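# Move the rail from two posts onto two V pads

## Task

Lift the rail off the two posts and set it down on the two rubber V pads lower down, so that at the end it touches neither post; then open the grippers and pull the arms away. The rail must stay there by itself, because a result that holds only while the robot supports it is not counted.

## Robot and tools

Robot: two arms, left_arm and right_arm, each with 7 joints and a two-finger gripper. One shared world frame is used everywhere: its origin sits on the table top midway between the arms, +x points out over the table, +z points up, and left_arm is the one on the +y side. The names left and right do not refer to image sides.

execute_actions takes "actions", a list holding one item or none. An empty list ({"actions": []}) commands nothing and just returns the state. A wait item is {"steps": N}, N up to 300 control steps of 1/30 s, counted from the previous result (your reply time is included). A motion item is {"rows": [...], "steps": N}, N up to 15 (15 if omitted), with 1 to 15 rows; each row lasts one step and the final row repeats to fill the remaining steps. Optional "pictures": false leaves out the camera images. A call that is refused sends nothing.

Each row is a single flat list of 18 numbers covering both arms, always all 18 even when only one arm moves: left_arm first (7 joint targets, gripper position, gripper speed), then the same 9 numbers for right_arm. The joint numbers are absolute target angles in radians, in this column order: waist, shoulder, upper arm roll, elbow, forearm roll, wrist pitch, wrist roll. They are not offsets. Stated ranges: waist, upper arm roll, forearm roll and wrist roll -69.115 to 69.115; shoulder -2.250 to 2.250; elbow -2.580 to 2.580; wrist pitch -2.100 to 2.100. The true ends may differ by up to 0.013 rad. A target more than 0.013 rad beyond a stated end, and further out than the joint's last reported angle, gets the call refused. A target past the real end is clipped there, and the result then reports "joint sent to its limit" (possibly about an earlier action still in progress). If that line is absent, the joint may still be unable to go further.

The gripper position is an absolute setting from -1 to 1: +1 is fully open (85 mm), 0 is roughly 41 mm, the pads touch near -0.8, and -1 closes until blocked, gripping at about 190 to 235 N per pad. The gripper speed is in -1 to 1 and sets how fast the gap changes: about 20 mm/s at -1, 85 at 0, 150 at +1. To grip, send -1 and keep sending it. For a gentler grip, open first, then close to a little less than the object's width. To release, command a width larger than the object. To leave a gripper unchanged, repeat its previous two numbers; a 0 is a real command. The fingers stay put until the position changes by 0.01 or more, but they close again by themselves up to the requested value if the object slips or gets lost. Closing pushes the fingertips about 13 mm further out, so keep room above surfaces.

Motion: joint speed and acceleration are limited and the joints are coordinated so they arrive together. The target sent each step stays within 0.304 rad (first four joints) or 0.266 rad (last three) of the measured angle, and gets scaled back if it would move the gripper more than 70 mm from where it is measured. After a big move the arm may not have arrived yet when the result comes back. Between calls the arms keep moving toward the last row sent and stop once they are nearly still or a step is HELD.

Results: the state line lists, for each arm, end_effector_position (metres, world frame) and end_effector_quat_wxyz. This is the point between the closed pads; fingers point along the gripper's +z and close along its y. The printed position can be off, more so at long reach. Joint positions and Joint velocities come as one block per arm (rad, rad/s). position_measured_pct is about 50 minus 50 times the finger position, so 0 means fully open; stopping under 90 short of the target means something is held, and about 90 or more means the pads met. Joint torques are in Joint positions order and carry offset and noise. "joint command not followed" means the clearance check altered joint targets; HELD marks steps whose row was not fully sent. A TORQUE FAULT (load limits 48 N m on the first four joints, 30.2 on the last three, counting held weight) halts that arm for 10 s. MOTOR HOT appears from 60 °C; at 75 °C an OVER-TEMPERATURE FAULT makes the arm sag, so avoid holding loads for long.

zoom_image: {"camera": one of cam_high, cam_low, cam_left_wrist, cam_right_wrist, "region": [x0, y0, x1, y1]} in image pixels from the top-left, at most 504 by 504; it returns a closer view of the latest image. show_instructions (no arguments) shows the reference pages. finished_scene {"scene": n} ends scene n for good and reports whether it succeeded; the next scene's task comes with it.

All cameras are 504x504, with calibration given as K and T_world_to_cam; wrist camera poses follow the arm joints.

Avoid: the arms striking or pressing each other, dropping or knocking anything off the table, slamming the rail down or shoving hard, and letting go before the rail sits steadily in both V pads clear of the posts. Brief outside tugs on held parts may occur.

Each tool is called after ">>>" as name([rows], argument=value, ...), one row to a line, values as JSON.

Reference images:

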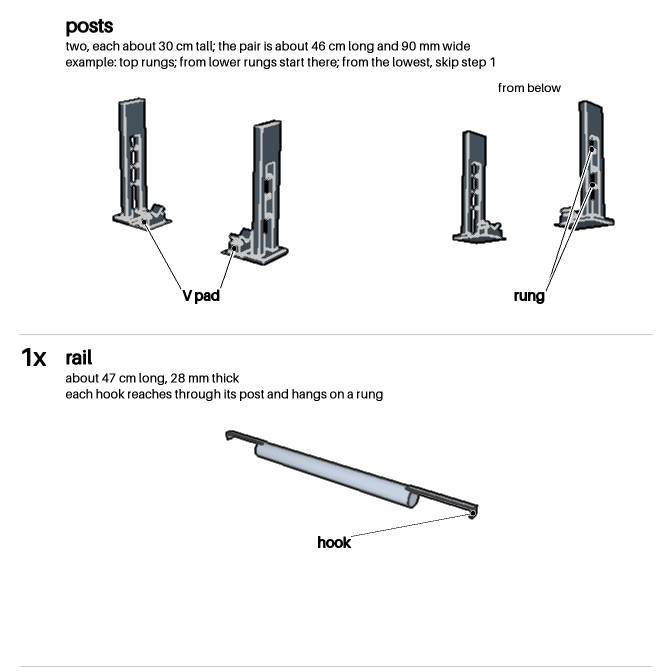

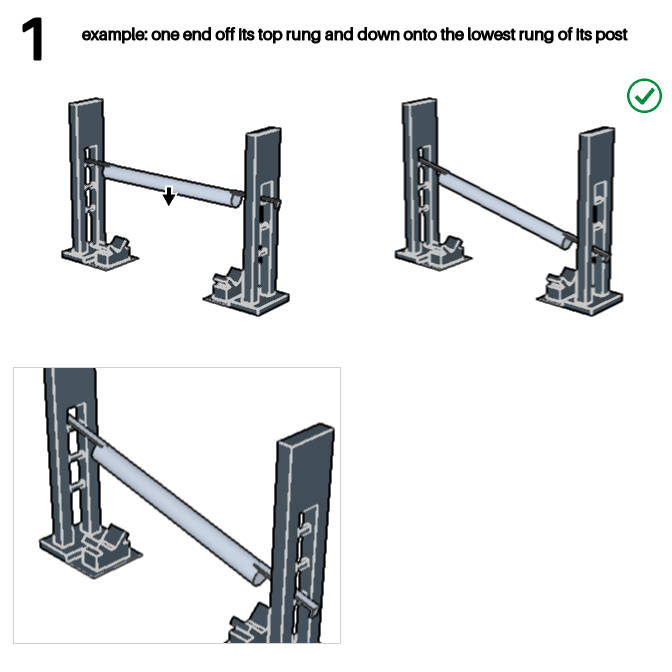

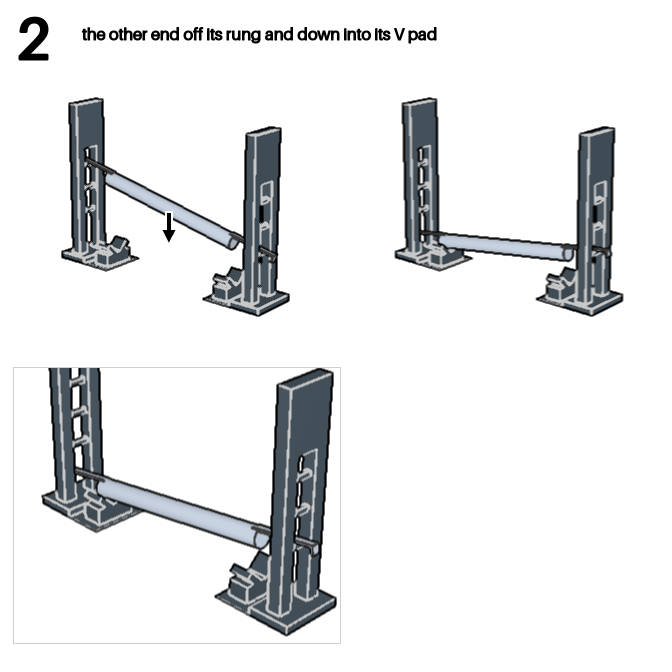

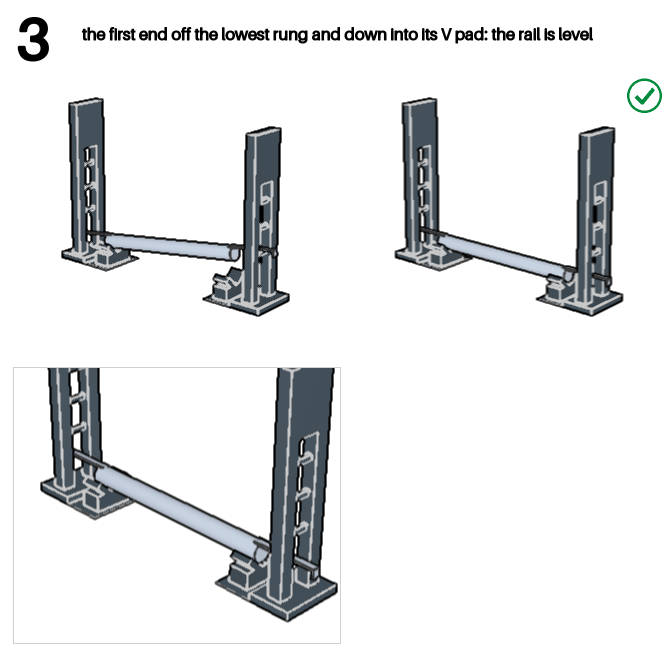

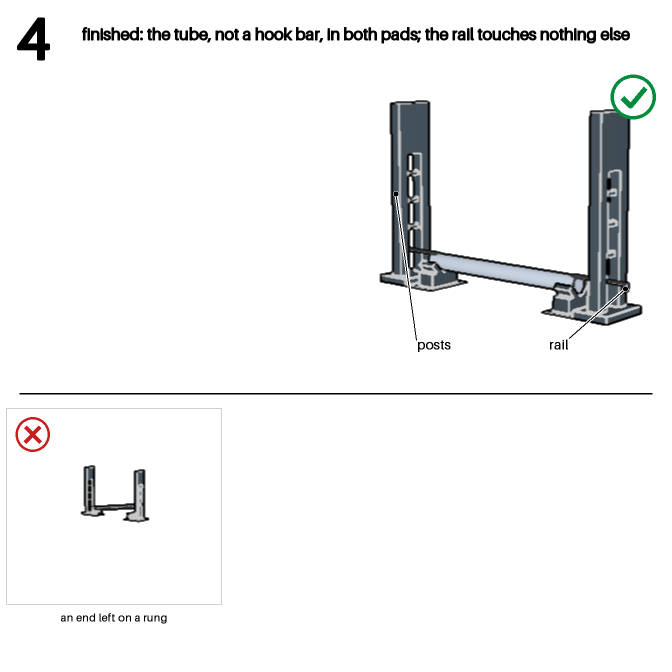

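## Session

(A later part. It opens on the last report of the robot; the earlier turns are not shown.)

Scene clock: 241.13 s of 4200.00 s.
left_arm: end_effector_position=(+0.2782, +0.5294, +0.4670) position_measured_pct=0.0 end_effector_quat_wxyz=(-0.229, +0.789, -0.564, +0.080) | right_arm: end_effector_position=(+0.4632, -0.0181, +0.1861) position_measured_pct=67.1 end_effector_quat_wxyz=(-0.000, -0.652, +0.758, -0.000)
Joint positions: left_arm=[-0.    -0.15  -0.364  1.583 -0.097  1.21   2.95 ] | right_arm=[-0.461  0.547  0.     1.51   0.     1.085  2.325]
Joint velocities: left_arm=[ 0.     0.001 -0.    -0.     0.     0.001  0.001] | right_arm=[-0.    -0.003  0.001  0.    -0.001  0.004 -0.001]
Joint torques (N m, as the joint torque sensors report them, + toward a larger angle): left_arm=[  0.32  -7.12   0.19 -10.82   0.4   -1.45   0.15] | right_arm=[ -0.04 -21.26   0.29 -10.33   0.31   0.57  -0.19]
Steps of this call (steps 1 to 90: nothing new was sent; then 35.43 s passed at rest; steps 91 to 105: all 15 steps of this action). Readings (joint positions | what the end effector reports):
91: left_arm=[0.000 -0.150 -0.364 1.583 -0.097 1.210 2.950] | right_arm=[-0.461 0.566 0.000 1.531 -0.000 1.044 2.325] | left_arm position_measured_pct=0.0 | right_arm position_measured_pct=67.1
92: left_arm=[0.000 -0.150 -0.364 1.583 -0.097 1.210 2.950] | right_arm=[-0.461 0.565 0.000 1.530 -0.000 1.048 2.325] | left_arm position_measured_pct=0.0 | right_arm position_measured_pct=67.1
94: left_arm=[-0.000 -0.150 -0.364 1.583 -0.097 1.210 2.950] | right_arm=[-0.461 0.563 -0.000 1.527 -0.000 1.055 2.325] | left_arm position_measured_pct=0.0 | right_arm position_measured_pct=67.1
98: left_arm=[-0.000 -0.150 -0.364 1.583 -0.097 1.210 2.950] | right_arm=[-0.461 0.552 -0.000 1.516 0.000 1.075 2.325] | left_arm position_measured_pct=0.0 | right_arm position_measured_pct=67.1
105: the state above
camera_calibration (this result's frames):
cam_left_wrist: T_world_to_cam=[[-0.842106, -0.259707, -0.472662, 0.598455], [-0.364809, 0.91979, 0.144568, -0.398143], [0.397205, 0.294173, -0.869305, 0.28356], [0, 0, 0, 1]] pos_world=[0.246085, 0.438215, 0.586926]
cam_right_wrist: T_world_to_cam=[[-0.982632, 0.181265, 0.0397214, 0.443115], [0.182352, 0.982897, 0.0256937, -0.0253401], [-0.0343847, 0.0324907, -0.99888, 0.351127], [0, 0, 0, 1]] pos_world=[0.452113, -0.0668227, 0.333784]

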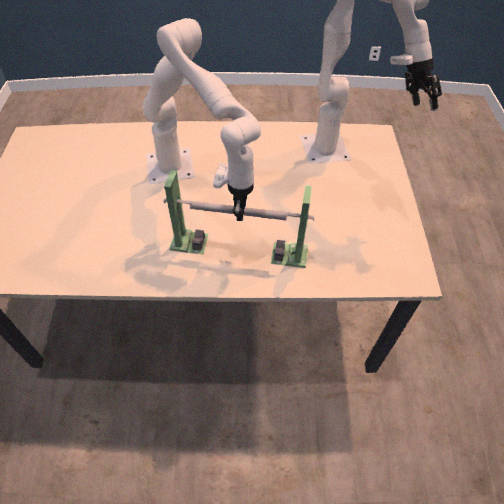

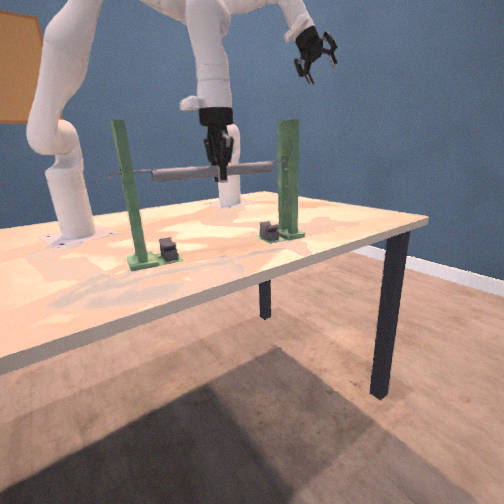

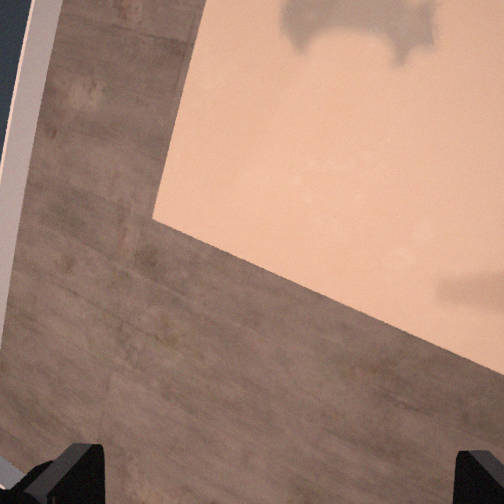

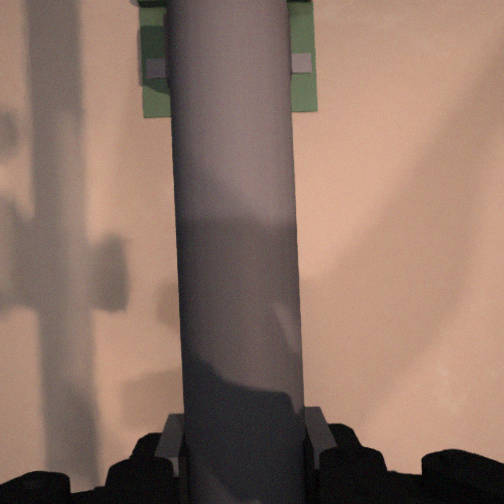

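>>> execute_actions([
  {"rows":[[0,-0.15,-0.364,1.583,-0.097,1.21,2.95,1,0.5, -0.4403,0.5264,0,1.5454,0,1.0698,2.346,-1,0],[0,-0.15,-0.364,1.583,-0.097,1.21,2.95,1,0.5, -0.4403,0.5264,0,1.5454,0,1.0698,2.346,-1,0],[0,-0.15,-0.364,1.583,-0.097,1.21,2.95,1,0.5, -0.4403,0.5264,0,1.5454,0,1.0698,2.346,-1,0],[0,-0.15,-0.364,1.583,-0.097,1.21,2.95,1,0.5, -0.4403,0.5264,0,1.5454,0,1.0698,2.346,-1,0],[0,-0.15,-0.364,1.583,-0.097,1.21,2.95,1,0.5, -0.4193,0.5065,0,1.5803,0,1.0548,2.367,-1,0],[0,-0.15,-0.364,1.583,-0.097,1.21,2.95,1,0.5, -0.4193,0.5065,0,1.5803,0,1.0548,2.367,-1,0],[0,-0.15,-0.364,1.583,-0.097,1.21,2.95,1,0.5, -0.4193,0.5065,0,1.5803,0,1.0548,2.367,-1,0],[0,-0.15,-0.364,1.583,-0.097,1.21,2.95,1,0.5, -0.3983,0.4866,0,1.6153,0,1.0397,2.388,-1,0]],"steps":15},
])

>>> zoom_image(camera="cam_low", region=[100, 110, 310, 250])

>>> zoom_image(camera="cam_high", region=[150, 160, 330, 280])

Scene clock: 251.80 s of 4200.00 s.
left_arm: end_effector_position=(+0.2782, +0.5294, +0.4670) position_measured_pct=0.0 end_effector_quat_wxyz=(-0.229, +0.789, -0.564, +0.080) | right_arm: end_effector_position=(+0.4566, -0.0602, +0.1855) position_measured_pct=67.1 end_effector_quat_wxyz=(-0.001, -0.652, +0.758, -0.000)
Joint positions: left_arm=[-0.    -0.15  -0.364  1.583 -0.097  1.21   2.95 ] | right_arm=[-0.4    0.489  0.001  1.615  0.     1.04   2.388]
Joint velocities: left_arm=[ 0.001  0.001 -0.001 -0.     0.     0.    -0.001] | right_arm=[ 0.014 -0.015 -0.012  0.015 -0.01  -0.012  0.005]
Joint torques (N m, as the joint torque sensors report them, + toward a larger angle): left_arm=[  0.08  -6.99   0.05 -10.85   0.4   -1.55   0.18] | right_arm=[ -0.6  -20.22   0.24 -10.55   0.43   0.36  -0.15]
Steps of this call (steps 1 to 15: the robot went on to your last target; steps 16 to 90: nothing new was sent; then 7.17 s passed at rest; steps 91 to 105: all 15 steps of this action). Readings (joint positions | what the end effector reports):
91: left_arm=[-0.000 -0.150 -0.364 1.583 -0.097 1.210 2.950] | right_arm=[-0.460 0.545 -0.000 1.511 -0.000 1.084 2.325] | left_arm position_measured_pct=0.0 | right_arm position_measured_pct=67.1
92: left_arm=[0.000 -0.150 -0.364 1.583 -0.097 1.210 2.950] | right_arm=[-0.456 0.542 -0.001 1.517 -0.001 1.081 2.328] | left_arm position_measured_pct=0.0 | right_arm position_measured_pct=67.1
94: left_arm=[-0.000 -0.150 -0.364 1.583 -0.097 1.210 2.950] | right_arm=[-0.446 0.531 -0.001 1.535 -0.000 1.074 2.339] | left_arm position_measured_pct=0.0 | right_arm position_measured_pct=67.1
98: left_arm=[0.000 -0.150 -0.364 1.583 -0.097 1.210 2.950] | right_arm=[-0.424 0.511 0.000 1.571 0.000 1.059 2.362] | left_arm position_measured_pct=0.0 | right_arm position_measured_pct=67.1
105: the state above
camera_calibration (this result's frames):
cam_left_wrist: T_world_to_cam=[[-0.842106, -0.259707, -0.472662, 0.598455], [-0.364809, 0.91979, 0.144568, -0.398143], [0.397205, 0.294173, -0.869305, 0.28356], [0, 0, 0, 1]] pos_world=[0.246085, 0.438215, 0.586926]
cam_right_wrist: T_world_to_cam=[[-0.982732, 0.180528, 0.0405781, 0.444106], [0.18159, 0.983077, 0.0241707, 0.0179069], [-0.0355279, 0.0311219, -0.998884, 0.352115], [0, 0, 0, 1]] pos_world=[0.445695, -0.108736, 0.333268]

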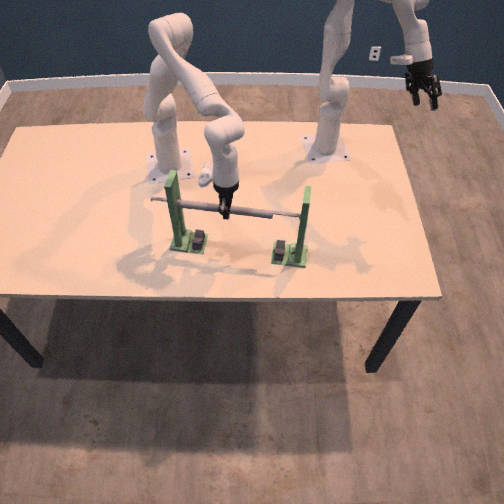

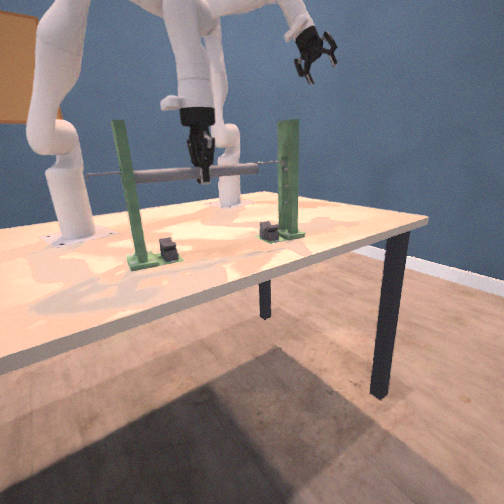

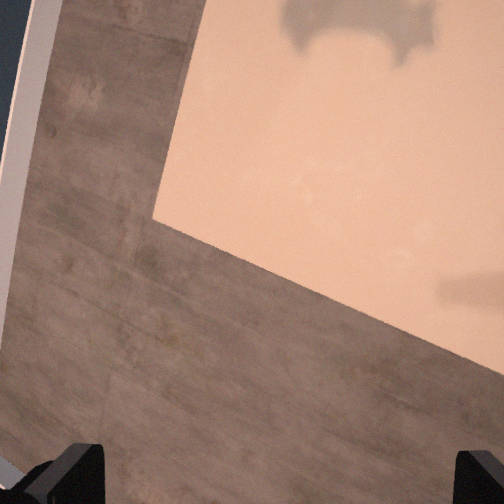

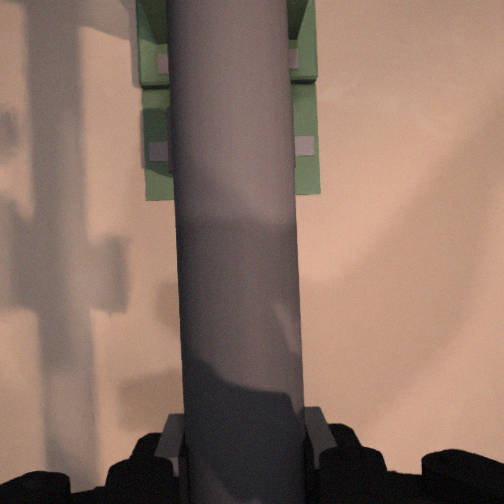

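Region (100, 110, 310, 250) of cam_low's 504x504 image, scaled by 2.400, with more detail than that image has.

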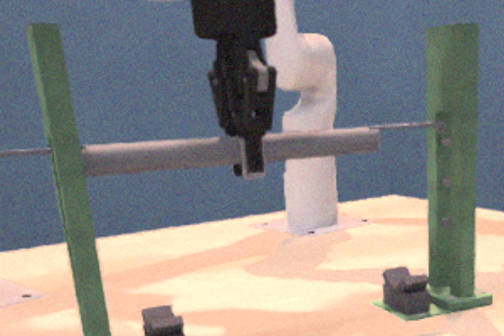

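Region (150, 160, 330, 280) of cam_high's 504x504 image, scaled by 2.800, with more detail than that image has.

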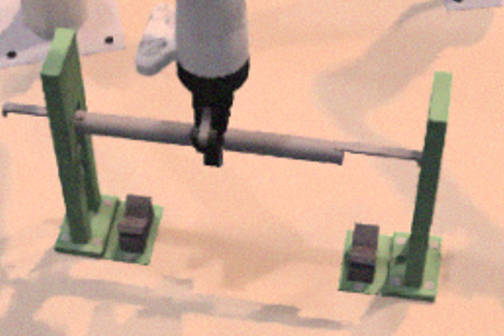

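>>> zoom_image(camera="cam_low", region=[245, 145, 315, 245])

Region (245, 145, 315, 245) of cam_low's 504x504 image, scaled by 5.040, with more detail than that image has; it fills the left 353 columns of this view, and the rest is white.

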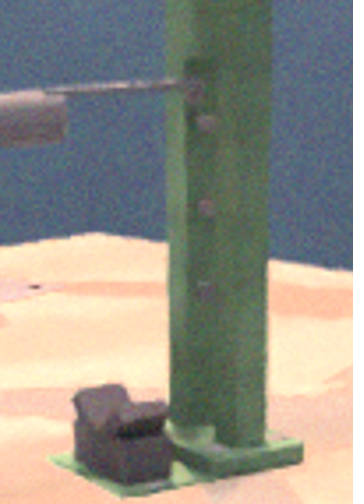

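>>> execute_actions([
  {"rows":[[0,-0.15,-0.364,1.583,-0.097,1.21,2.95,1,0.5, -0.4225,0.520,0,1.590,0.042,1.071,2.343,-1,0],[0,-0.15,-0.364,1.583,-0.097,1.21,2.95,1,0.5, -0.4225,0.520,0,1.590,0.042,1.071,2.343,-1,0],[0,-0.15,-0.364,1.583,-0.097,1.21,2.95,1,0.5, -0.4225,0.520,0,1.590,0.042,1.071,2.343,-1,0],[0,-0.15,-0.364,1.583,-0.097,1.21,2.95,1,0.5, -0.4225,0.520,0,1.590,0.042,1.071,2.343,-1,0],[0,-0.15,-0.364,1.583,-0.097,1.21,2.95,1,0.5, -0.4466,0.553,0,1.5649,0.0842,1.103,2.2988,-1,0]],"steps":15},
])

>>> zoom_image(camera="cam_low", region=[70, 110, 310, 250])

Scene clock: 278.30 s of 4200.00 s.
left_arm: end_effector_position=(+0.2782, +0.5294, +0.4670) position_measured_pct=0.0 end_effector_quat_wxyz=(-0.229, +0.789, -0.564, +0.080) | right_arm: end_effector_position=(+0.4569, -0.0619, +0.1702) position_measured_pct=67.1 end_effector_quat_wxyz=(-0.041, -0.651, +0.757, -0.035)
Joint positions: left_arm=[ 0.    -0.15  -0.364  1.583 -0.097  1.21   2.95 ] | right_arm=[-0.446  0.552  0.     1.565  0.084  1.103  2.299]
Joint velocities: left_arm=[-0.    -0.     0.    -0.     0.     0.001 -0.   ] | right_arm=[-0.008  0.009 -0.001 -0.001  0.002  0.005 -0.002]
Joint torques (N m, as the joint torque sensors report them, + toward a larger angle): left_arm=[  0.15  -7.11   0.05 -10.74   0.41  -1.67   0.09] | right_arm=[ -0.43 -20.7    0.73  -9.17   0.58   0.69  -0.26]
Steps of this call (steps 1 to 15: the robot went on to your last target; steps 16 to 120: nothing new was sent; then 22.00 s passed at rest; steps 121 to 135: all 15 steps of this action). Readings (joint positions | what the end effector reports):
121: left_arm=[0.000 -0.150 -0.364 1.583 -0.097 1.210 2.950] | right_arm=[-0.399 0.488 0.000 1.614 0.001 1.041 2.387] | left_arm position_measured_pct=0.0 | right_arm position_measured_pct=67.1
122: left_arm=[-0.000 -0.150 -0.364 1.583 -0.097 1.210 2.950] | right_arm=[-0.405 0.494 0.001 1.610 0.007 1.046 2.380] | left_arm position_measured_pct=0.0 | right_arm position_measured_pct=67.1
124: left_arm=[-0.000 -0.150 -0.364 1.583 -0.097 1.210 2.950] | right_arm=[-0.417 0.512 -0.000 1.597 0.029 1.061 2.356] | left_arm position_measured_pct=0.0 | right_arm position_measured_pct=67.1
128: left_arm=[-0.000 -0.150 -0.364 1.583 -0.097 1.210 2.950] | right_arm=[-0.440 0.544 -0.000 1.572 0.072 1.094 2.311] | left_arm position_measured_pct=0.0 | right_arm position_measured_pct=67.1
135: the state above
camera_calibration (this result's frames):
cam_left_wrist: T_world_to_cam=[[-0.842106, -0.259707, -0.472662, 0.598455], [-0.364809, 0.91979, 0.144568, -0.398143], [0.397205, 0.294173, -0.869305, 0.28356], [0, 0, 0, 1]] pos_world=[0.246085, 0.438215, 0.586926]
cam_right_wrist: T_world_to_cam=[[-0.981915, 0.18597, 0.0354705, 0.446216], [0.182622, 0.979795, -0.0815471, 0.0371965], [-0.0499192, -0.0735947, -0.996038, 0.336539], [0, 0, 0, 1]] pos_world=[0.448153, -0.0946602, 0.322412]

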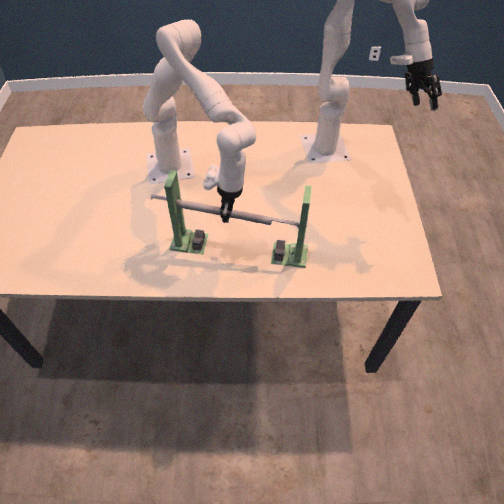

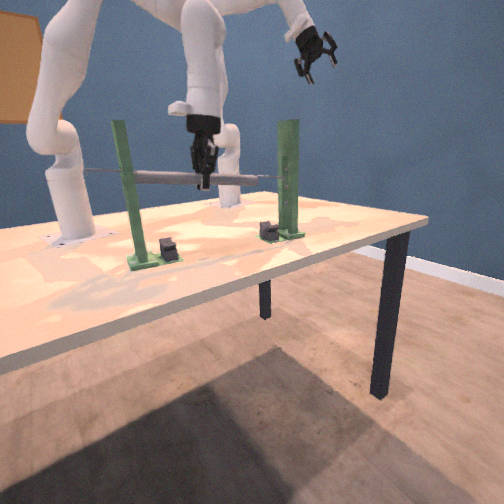

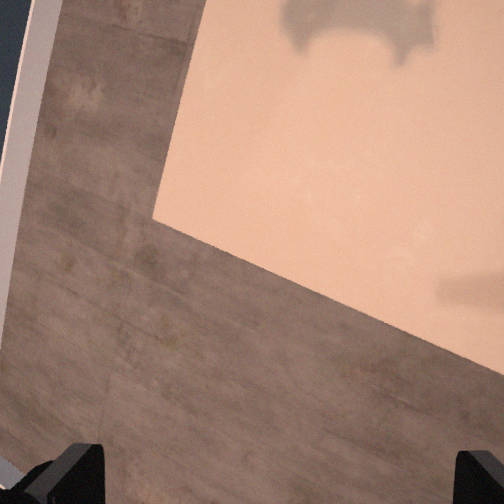

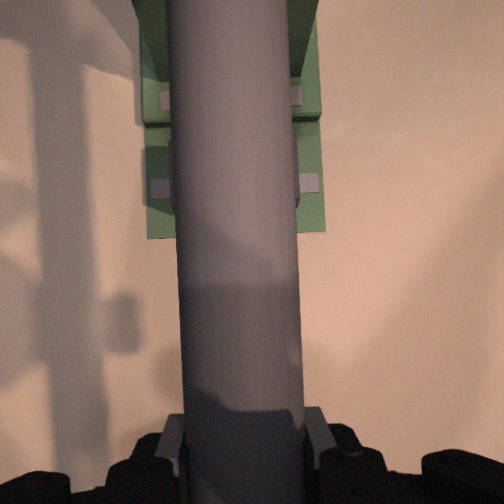

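Region (70, 110, 310, 250) of cam_low's 504x504 image, scaled by 2.100, with more detail than that image has; it fills the top 294 rows of this view, and the rest is white.

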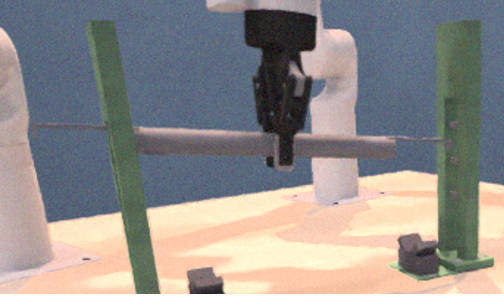

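>>> execute_actions([
  {"rows":[[0,-0.15,-0.364,1.583,-0.097,1.21,2.95,1,0.5, -0.469,0.591,0,1.537,0.1196,1.1367,2.2605,-1,0],[0,-0.15,-0.364,1.583,-0.097,1.21,2.95,1,0.5, -0.469,0.591,0,1.537,0.1196,1.1367,2.2605,-1,0],[0,-0.15,-0.364,1.583,-0.097,1.21,2.95,1,0.5, -0.469,0.591,0,1.537,0.1196,1.1367,2.2605,-1,0],[0,-0.15,-0.364,1.583,-0.097,1.21,2.95,1,0.5, -0.469,0.591,0,1.537,0.1196,1.1367,2.2605,-1,0],[0,-0.15,-0.364,1.583,-0.097,1.21,2.95,1,0.5, -0.4915,0.6295,0,1.5093,0.155,1.1704,2.2223,-1,0]],"steps":15},
])

>>> zoom_image(camera="cam_low", region=[70, 110, 310, 250])

>>> zoom_image(camera="cam_low", region=[245, 145, 315, 245])

Scene clock: 283.20 s of 4200.00 s.
left_arm: end_effector_position=(+0.2782, +0.5294, +0.4670) position_measured_pct=0.0 end_effector_quat_wxyz=(-0.229, +0.789, -0.564, +0.080) | right_arm: end_effector_position=(+0.4569, -0.0619, +0.1523) position_measured_pct=67.1 end_effector_quat_wxyz=(-0.081, -0.648, +0.754, -0.070)
Joint positions: left_arm=[-0.    -0.15  -0.364  1.583 -0.097  1.21   2.95 ] | right_arm=[-0.491  0.628  0.     1.51   0.155  1.17   2.222]
Joint velocities: left_arm=[-0.001  0.001  0.    -0.    -0.    -0.001  0.   ] | right_arm=[-0.007  0.011 -0.    -0.004  0.003  0.004 -0.001]
Joint torques (N m, as the joint torque sensors report them, + toward a larger angle): left_arm=[  0.18  -7.01   0.18 -10.91   0.45  -1.53   0.01] | right_arm=[ -0.23 -21.58   1.06  -8.67   1.12   1.23  -0.25]
Steps of this call (steps 1 to 15: the robot went on to your last target; steps 16 to 90: nothing new was sent; then 1.40 s passed at rest; steps 91 to 105: all 15 steps of this action). Readings (joint positions | what the end effector reports):
91: left_arm=[-0.000 -0.150 -0.364 1.583 -0.097 1.210 2.950] | right_arm=[-0.448 0.554 0.000 1.564 0.085 1.104 2.298] | left_arm position_measured_pct=0.0 | right_arm position_measured_pct=67.1
92: left_arm=[-0.000 -0.150 -0.364 1.583 -0.097 1.210 2.950] | right_arm=[-0.452 0.561 0.001 1.560 0.090 1.109 2.293] | left_arm position_measured_pct=0.0 | right_arm position_measured_pct=67.1
94: left_arm=[-0.000 -0.150 -0.364 1.583 -0.097 1.210 2.950] | right_arm=[-0.463 0.581 0.000 1.545 0.108 1.125 2.273] | left_arm position_measured_pct=0.0 | right_arm position_measured_pct=67.1
98: left_arm=[-0.000 -0.150 -0.364 1.583 -0.097 1.210 2.950] | right_arm=[-0.485 0.618 -0.000 1.518 0.144 1.160 2.234] | left_arm position_measured_pct=0.0 | right_arm position_measured_pct=67.1
105: the state above
camera_calibration (this result's frames):
cam_left_wrist: T_world_to_cam=[[-0.842106, -0.259707, -0.472662, 0.598455], [-0.364809, 0.91979, 0.144568, -0.398143], [0.397204, 0.294173, -0.869305, 0.28356], [0, 0, 0, 1]] pos_world=[0.246085, 0.438215, 0.586926]
cam_right_wrist: T_world_to_cam=[[-0.98136, 0.189599, 0.0313736, 0.447462], [0.180475, 0.965337, -0.188553, 0.0521411], [-0.0660355, -0.179376, -0.981562, 0.317236], [0, 0, 0, 1]] pos_world=[0.45066, -0.0782675, 0.30718]

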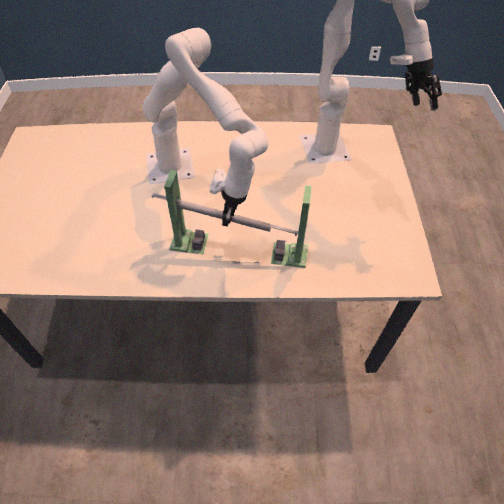

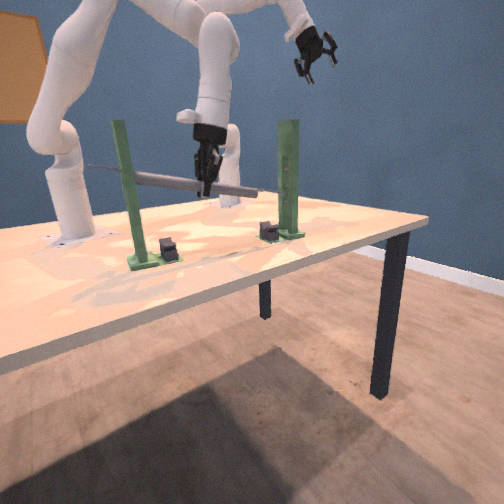

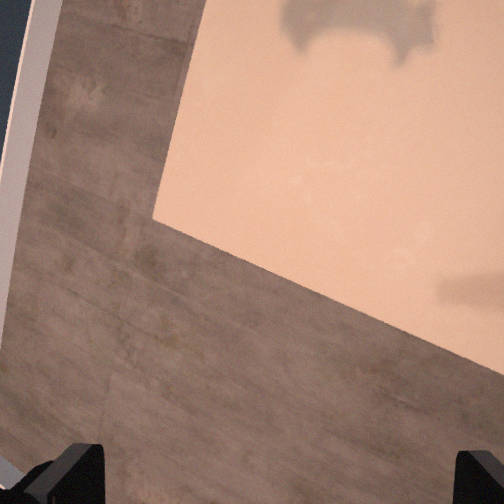

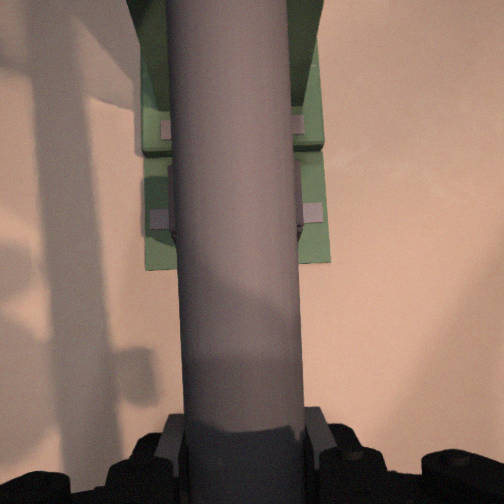

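Region (70, 110, 310, 250) of cam_low's 504x504 image, scaled by 2.100, with more detail than that image has; it fills the top 294 rows of this view, and the rest is white.

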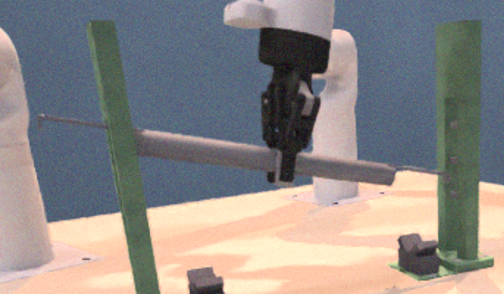

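Region (245, 145, 315, 245) of cam_low's 504x504 image, scaled by 5.040, with more detail than that image has; it fills the left 353 columns of this view, and the rest is white.

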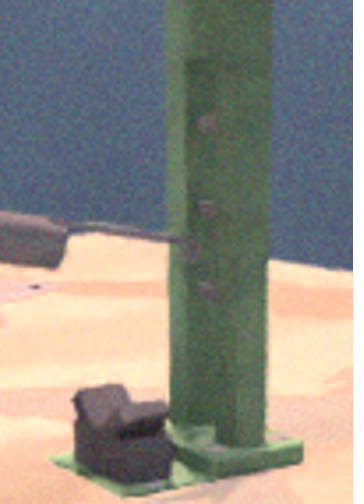

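>>> execute_actions([
  {"rows":[[0,-0.15,-0.364,1.583,-0.097,1.21,2.95,1,0.5, -0.517,0.666,0,1.454,0.149,1.192,2.202,-1,0],[0,-0.15,-0.364,1.583,-0.097,1.21,2.95,1,0.5, -0.517,0.666,0,1.454,0.149,1.192,2.202,-1,0],[0,-0.15,-0.364,1.583,-0.097,1.21,2.95,1,0.5, -0.517,0.666,0,1.454,0.149,1.192,2.202,-1,0],[0,-0.15,-0.364,1.583,-0.097,1.21,2.95,1,0.5, -0.517,0.666,0,1.454,0.149,1.192,2.202,-1,0],[0,-0.15,-0.364,1.583,-0.097,1.21,2.95,1,0.5, -0.542,0.7033,0,1.398,0.1434,1.2139,2.1824,-1,0]],"steps":15},
])

>>> zoom_image(camera="cam_low", region=[70, 110, 310, 250])

>>> zoom_image(camera="cam_high", region=[150, 160, 330, 280])

Scene clock: 297.30 s of 4200.00 s.
left_arm: end_effector_position=(+0.2782, +0.5294, +0.4670) position_measured_pct=0.0 end_effector_quat_wxyz=(-0.229, +0.789, -0.564, +0.080) | right_arm: end_effector_position=(+0.4632, -0.0209, +0.1433) position_measured_pct=67.1 end_effector_quat_wxyz=(-0.081, -0.648, +0.754, -0.070)
Joint positions: left_arm=[-0.    -0.15  -0.364  1.583 -0.097  1.21   2.95 ] | right_arm=[-0.541  0.702 -0.     1.398  0.143  1.214  2.182]
Joint velocities: left_arm=[ 0.001  0.001 -0.    -0.     0.     0.001 -0.   ] | right_arm=[-0.005  0.011  0.004 -0.005  0.001  0.003  0.001]
Joint torques (N m, as the joint torque sensors report them, + toward a larger angle): left_arm=[  0.21  -7.19  -0.16 -10.72   0.3   -1.49   0.33] | right_arm=[  0.21 -22.88   0.08  -9.53   0.6    1.35  -0.29]
Steps of this call (steps 1 to 15: the robot went on to your last target; steps 16 to 90: nothing new was sent; then 10.60 s passed at rest; steps 91 to 105: all 15 steps of this action). Readings (joint positions | what the end effector reports):
91: left_arm=[-0.000 -0.150 -0.364 1.583 -0.097 1.210 2.950] | right_arm=[-0.492 0.630 0.000 1.508 0.155 1.171 2.222] | left_arm position_measured_pct=0.0 | right_arm position_measured_pct=67.1
92: left_arm=[-0.000 -0.150 -0.364 1.583 -0.097 1.210 2.950] | right_arm=[-0.495 0.635 0.001 1.503 0.155 1.174 2.220] | left_arm position_measured_pct=0.0 | right_arm position_measured_pct=67.1
94: left_arm=[-0.000 -0.150 -0.364 1.583 -0.097 1.210 2.950] | right_arm=[-0.507 0.652 0.002 1.479 0.153 1.183 2.211] | left_arm position_measured_pct=0.0 | right_arm position_measured_pct=67.1
98: left_arm=[0.000 -0.150 -0.364 1.583 -0.097 1.210 2.950] | right_arm=[-0.532 0.689 -0.000 1.421 0.146 1.204 2.191] | left_arm position_measured_pct=0.0 | right_arm position_measured_pct=67.1
105: the state above
camera_calibration (this result's frames):
cam_left_wrist: T_world_to_cam=[[-0.842106, -0.259707, -0.472662, 0.598455], [-0.364809, 0.91979, 0.144568, -0.398143], [0.397205, 0.294173, -0.869305, 0.28356], [0, 0, 0, 1]] pos_world=[0.246085, 0.438215, 0.586926]
cam_right_wrist: T_world_to_cam=[[-0.981399, 0.189435, 0.031153, 0.446176], [0.180368, 0.965396, -0.188354, 0.00968262], [-0.0657559, -0.179231, -0.981607, 0.316122], [0, 0, 0, 1]] pos_world=[0.456917, -0.0372101, 0.298231]

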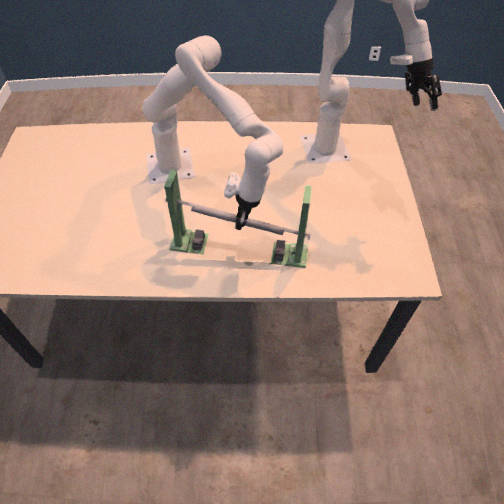

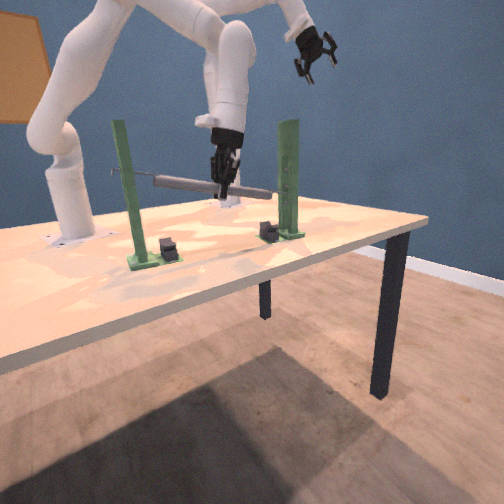

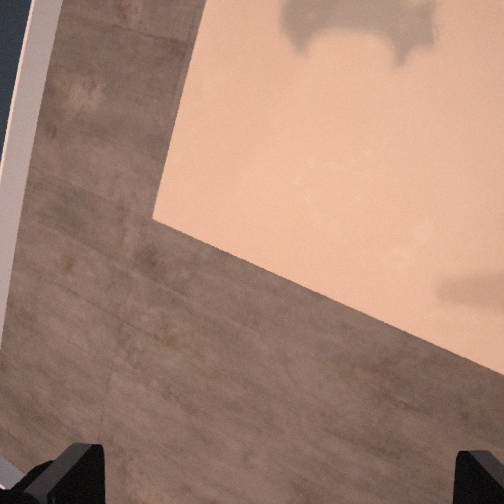

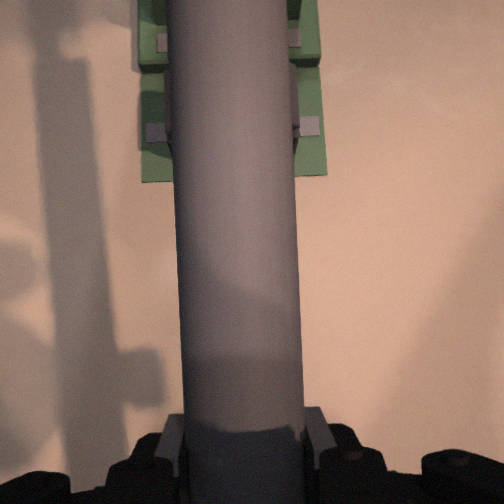

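Region (70, 110, 310, 250) of cam_low's 504x504 image, scaled by 2.100, with more detail than that image has; it fills the top 294 rows of this view, and the rest is white.

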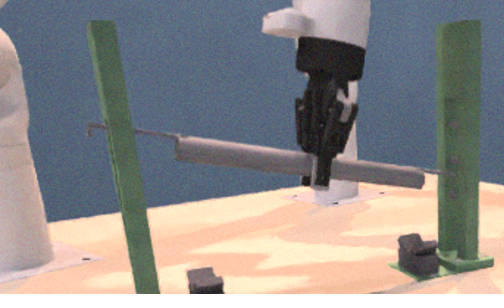

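Region (150, 160, 330, 280) of cam_high's 504x504 image, scaled by 2.800, with more detail than that image has.

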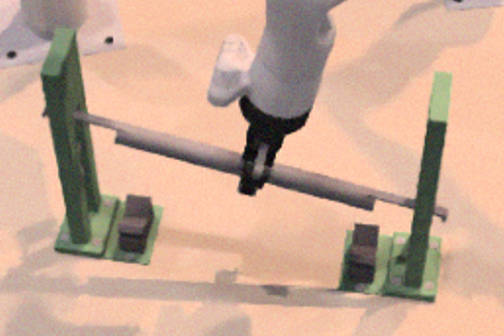

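>>> execute_actions([
  {"rows":[[0,-0.15,-0.364,1.583,-0.097,1.21,2.95,1,0.5, -0.557,0.7297,0,1.3554,0.1398,1.2317,2.171,-1,0],[0,-0.15,-0.364,1.583,-0.097,1.21,2.95,1,0.5, -0.557,0.7297,0,1.3554,0.1398,1.2317,2.171,-1,0],[0,-0.15,-0.364,1.583,-0.097,1.21,2.95,1,0.5, -0.557,0.7297,0,1.3554,0.1398,1.2317,2.171,-1,0],[0,-0.15,-0.364,1.583,-0.097,1.21,2.95,1,0.5, -0.572,0.756,0,1.3128,0.1362,1.2496,2.1595,-1,0],[0,-0.15,-0.364,1.583,-0.097,1.21,2.95,1,0.5, -0.572,0.756,0,1.3128,0.1362,1.2496,2.1595,-1,0],[0,-0.15,-0.364,1.583,-0.097,1.21,2.95,1,0.5, -0.572,0.756,0,1.3128,0.1362,1.2496,2.1595,-1,0],[0,-0.15,-0.364,1.583,-0.097,1.21,2.95,1,0.5, -0.5871,0.7824,0,1.2702,0.1326,1.2674,2.148,-1,0]],"steps":15},
])

>>> zoom_image(camera="cam_low", region=[70, 110, 310, 250])

>>> zoom_image(camera="cam_high", region=[150, 160, 330, 280])

Scene clock: 302.57 s of 4200.00 s.
left_arm: end_effector_position=(+0.2782, +0.5294, +0.4670) position_measured_pct=0.0 end_effector_quat_wxyz=(-0.229, +0.789, -0.564, +0.080) | right_arm: end_effector_position=(+0.4693, +0.0205, +0.1344) position_measured_pct=67.1 end_effector_quat_wxyz=(-0.081, -0.648, +0.754, -0.070)
Joint positions: left_arm=[-0.    -0.15  -0.364  1.583 -0.097  1.21   2.95 ] | right_arm=[-0.586  0.78  -0.     1.271  0.132  1.267  2.148]
Joint velocities: left_arm=[-0.001  0.001  0.    -0.     0.     0.     0.   ] | right_arm=[-0.005  0.016  0.011 -0.014  0.004  0.007 -0.002]
Joint torques (N m, as the joint torque sensors report them, + toward a larger angle): left_arm=[  0.33  -7.05   0.13 -10.95   0.44  -1.6    0.08] | right_arm=[ -0.57 -24.49   0.2   -9.2    0.92   1.25  -0.49]
Steps of this call (steps 1 to 15: the robot went on to your last target; steps 16 to 90: nothing new was sent; then 1.77 s passed at rest; steps 91 to 105: all 15 steps of this action). Readings (joint positions | what the end effector reports):
91: left_arm=[-0.000 -0.150 -0.364 1.583 -0.097 1.210 2.950] | right_arm=[-0.543 0.704 0.000 1.397 0.143 1.215 2.182] | left_arm position_measured_pct=0.0 | right_arm position_measured_pct=67.1
92: left_arm=[-0.000 -0.150 -0.364 1.583 -0.097 1.210 2.950] | right_arm=[-0.545 0.708 0.001 1.391 0.143 1.217 2.181] | left_arm position_measured_pct=0.0 | right_arm position_measured_pct=67.1
94: left_arm=[-0.000 -0.150 -0.364 1.583 -0.097 1.210 2.950] | right_arm=[-0.553 0.723 0.001 1.369 0.142 1.226 2.175] | left_arm position_measured_pct=0.0 | right_arm position_measured_pct=67.1
98: left_arm=[0.000 -0.150 -0.364 1.583 -0.097 1.210 2.950] | right_arm=[-0.572 0.756 0.000 1.314 0.136 1.249 2.160] | left_arm position_measured_pct=0.0 | right_arm position_measured_pct=67.1
105: the state above
camera_calibration (this result's frames):
cam_left_wrist: T_world_to_cam=[[-0.842106, -0.259707, -0.472662, 0.598455], [-0.364809, 0.91979, 0.144568, -0.398143], [0.397205, 0.294173, -0.869305, 0.28356], [0, 0, 0, 1]] pos_world=[0.246085, 0.438215, 0.586926]
cam_right_wrist: T_world_to_cam=[[-0.981417, 0.189335, 0.031178, 0.44461], [0.180322, 0.965573, -0.187488, -0.0330697], [-0.0656027, -0.178382, -0.981772, 0.315153], [0, 0, 0, 1]] pos_world=[0.462987, 0.00396863, 0.289346]

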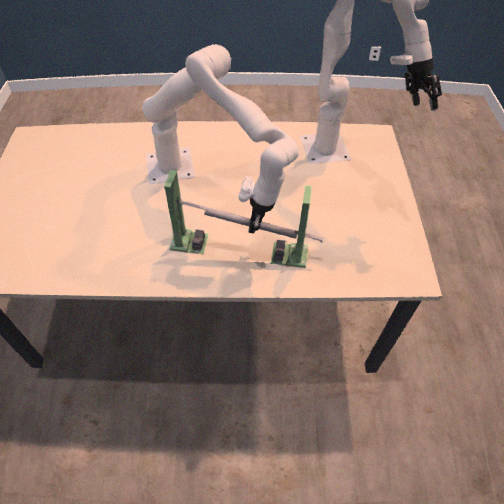

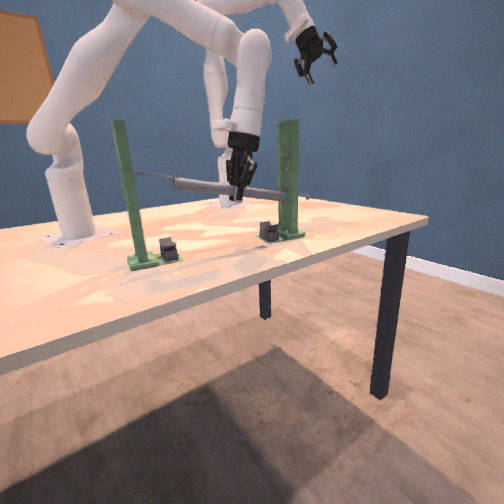

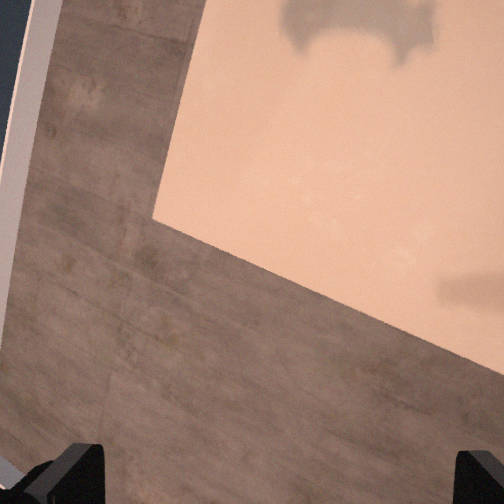

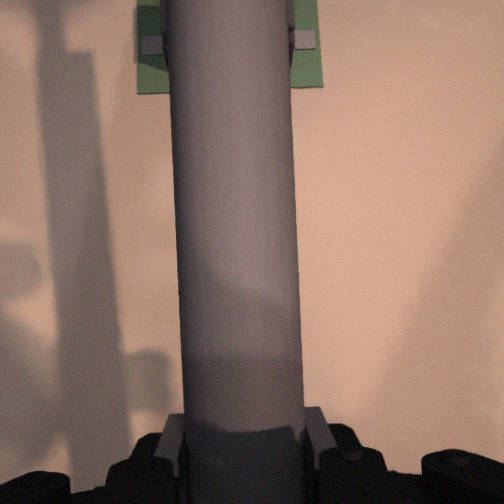

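Region (70, 110, 310, 250) of cam_low's 504x504 image, scaled by 2.100, with more detail than that image has; it fills the top 294 rows of this view, and the rest is white.

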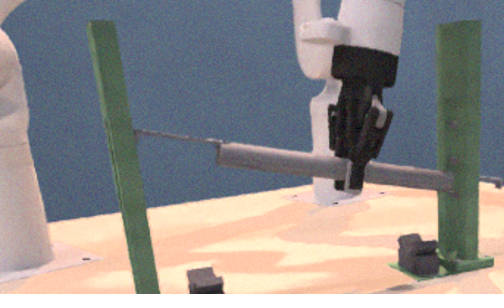

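Region (150, 160, 330, 280) of cam_high's 504x504 image, scaled by 2.800, with more detail than that image has.

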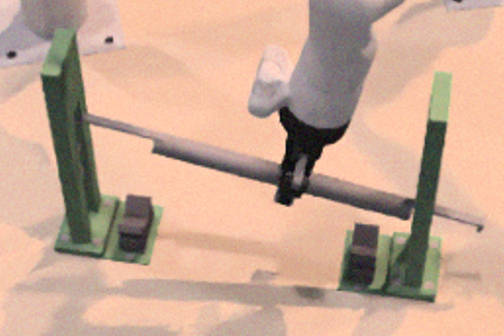

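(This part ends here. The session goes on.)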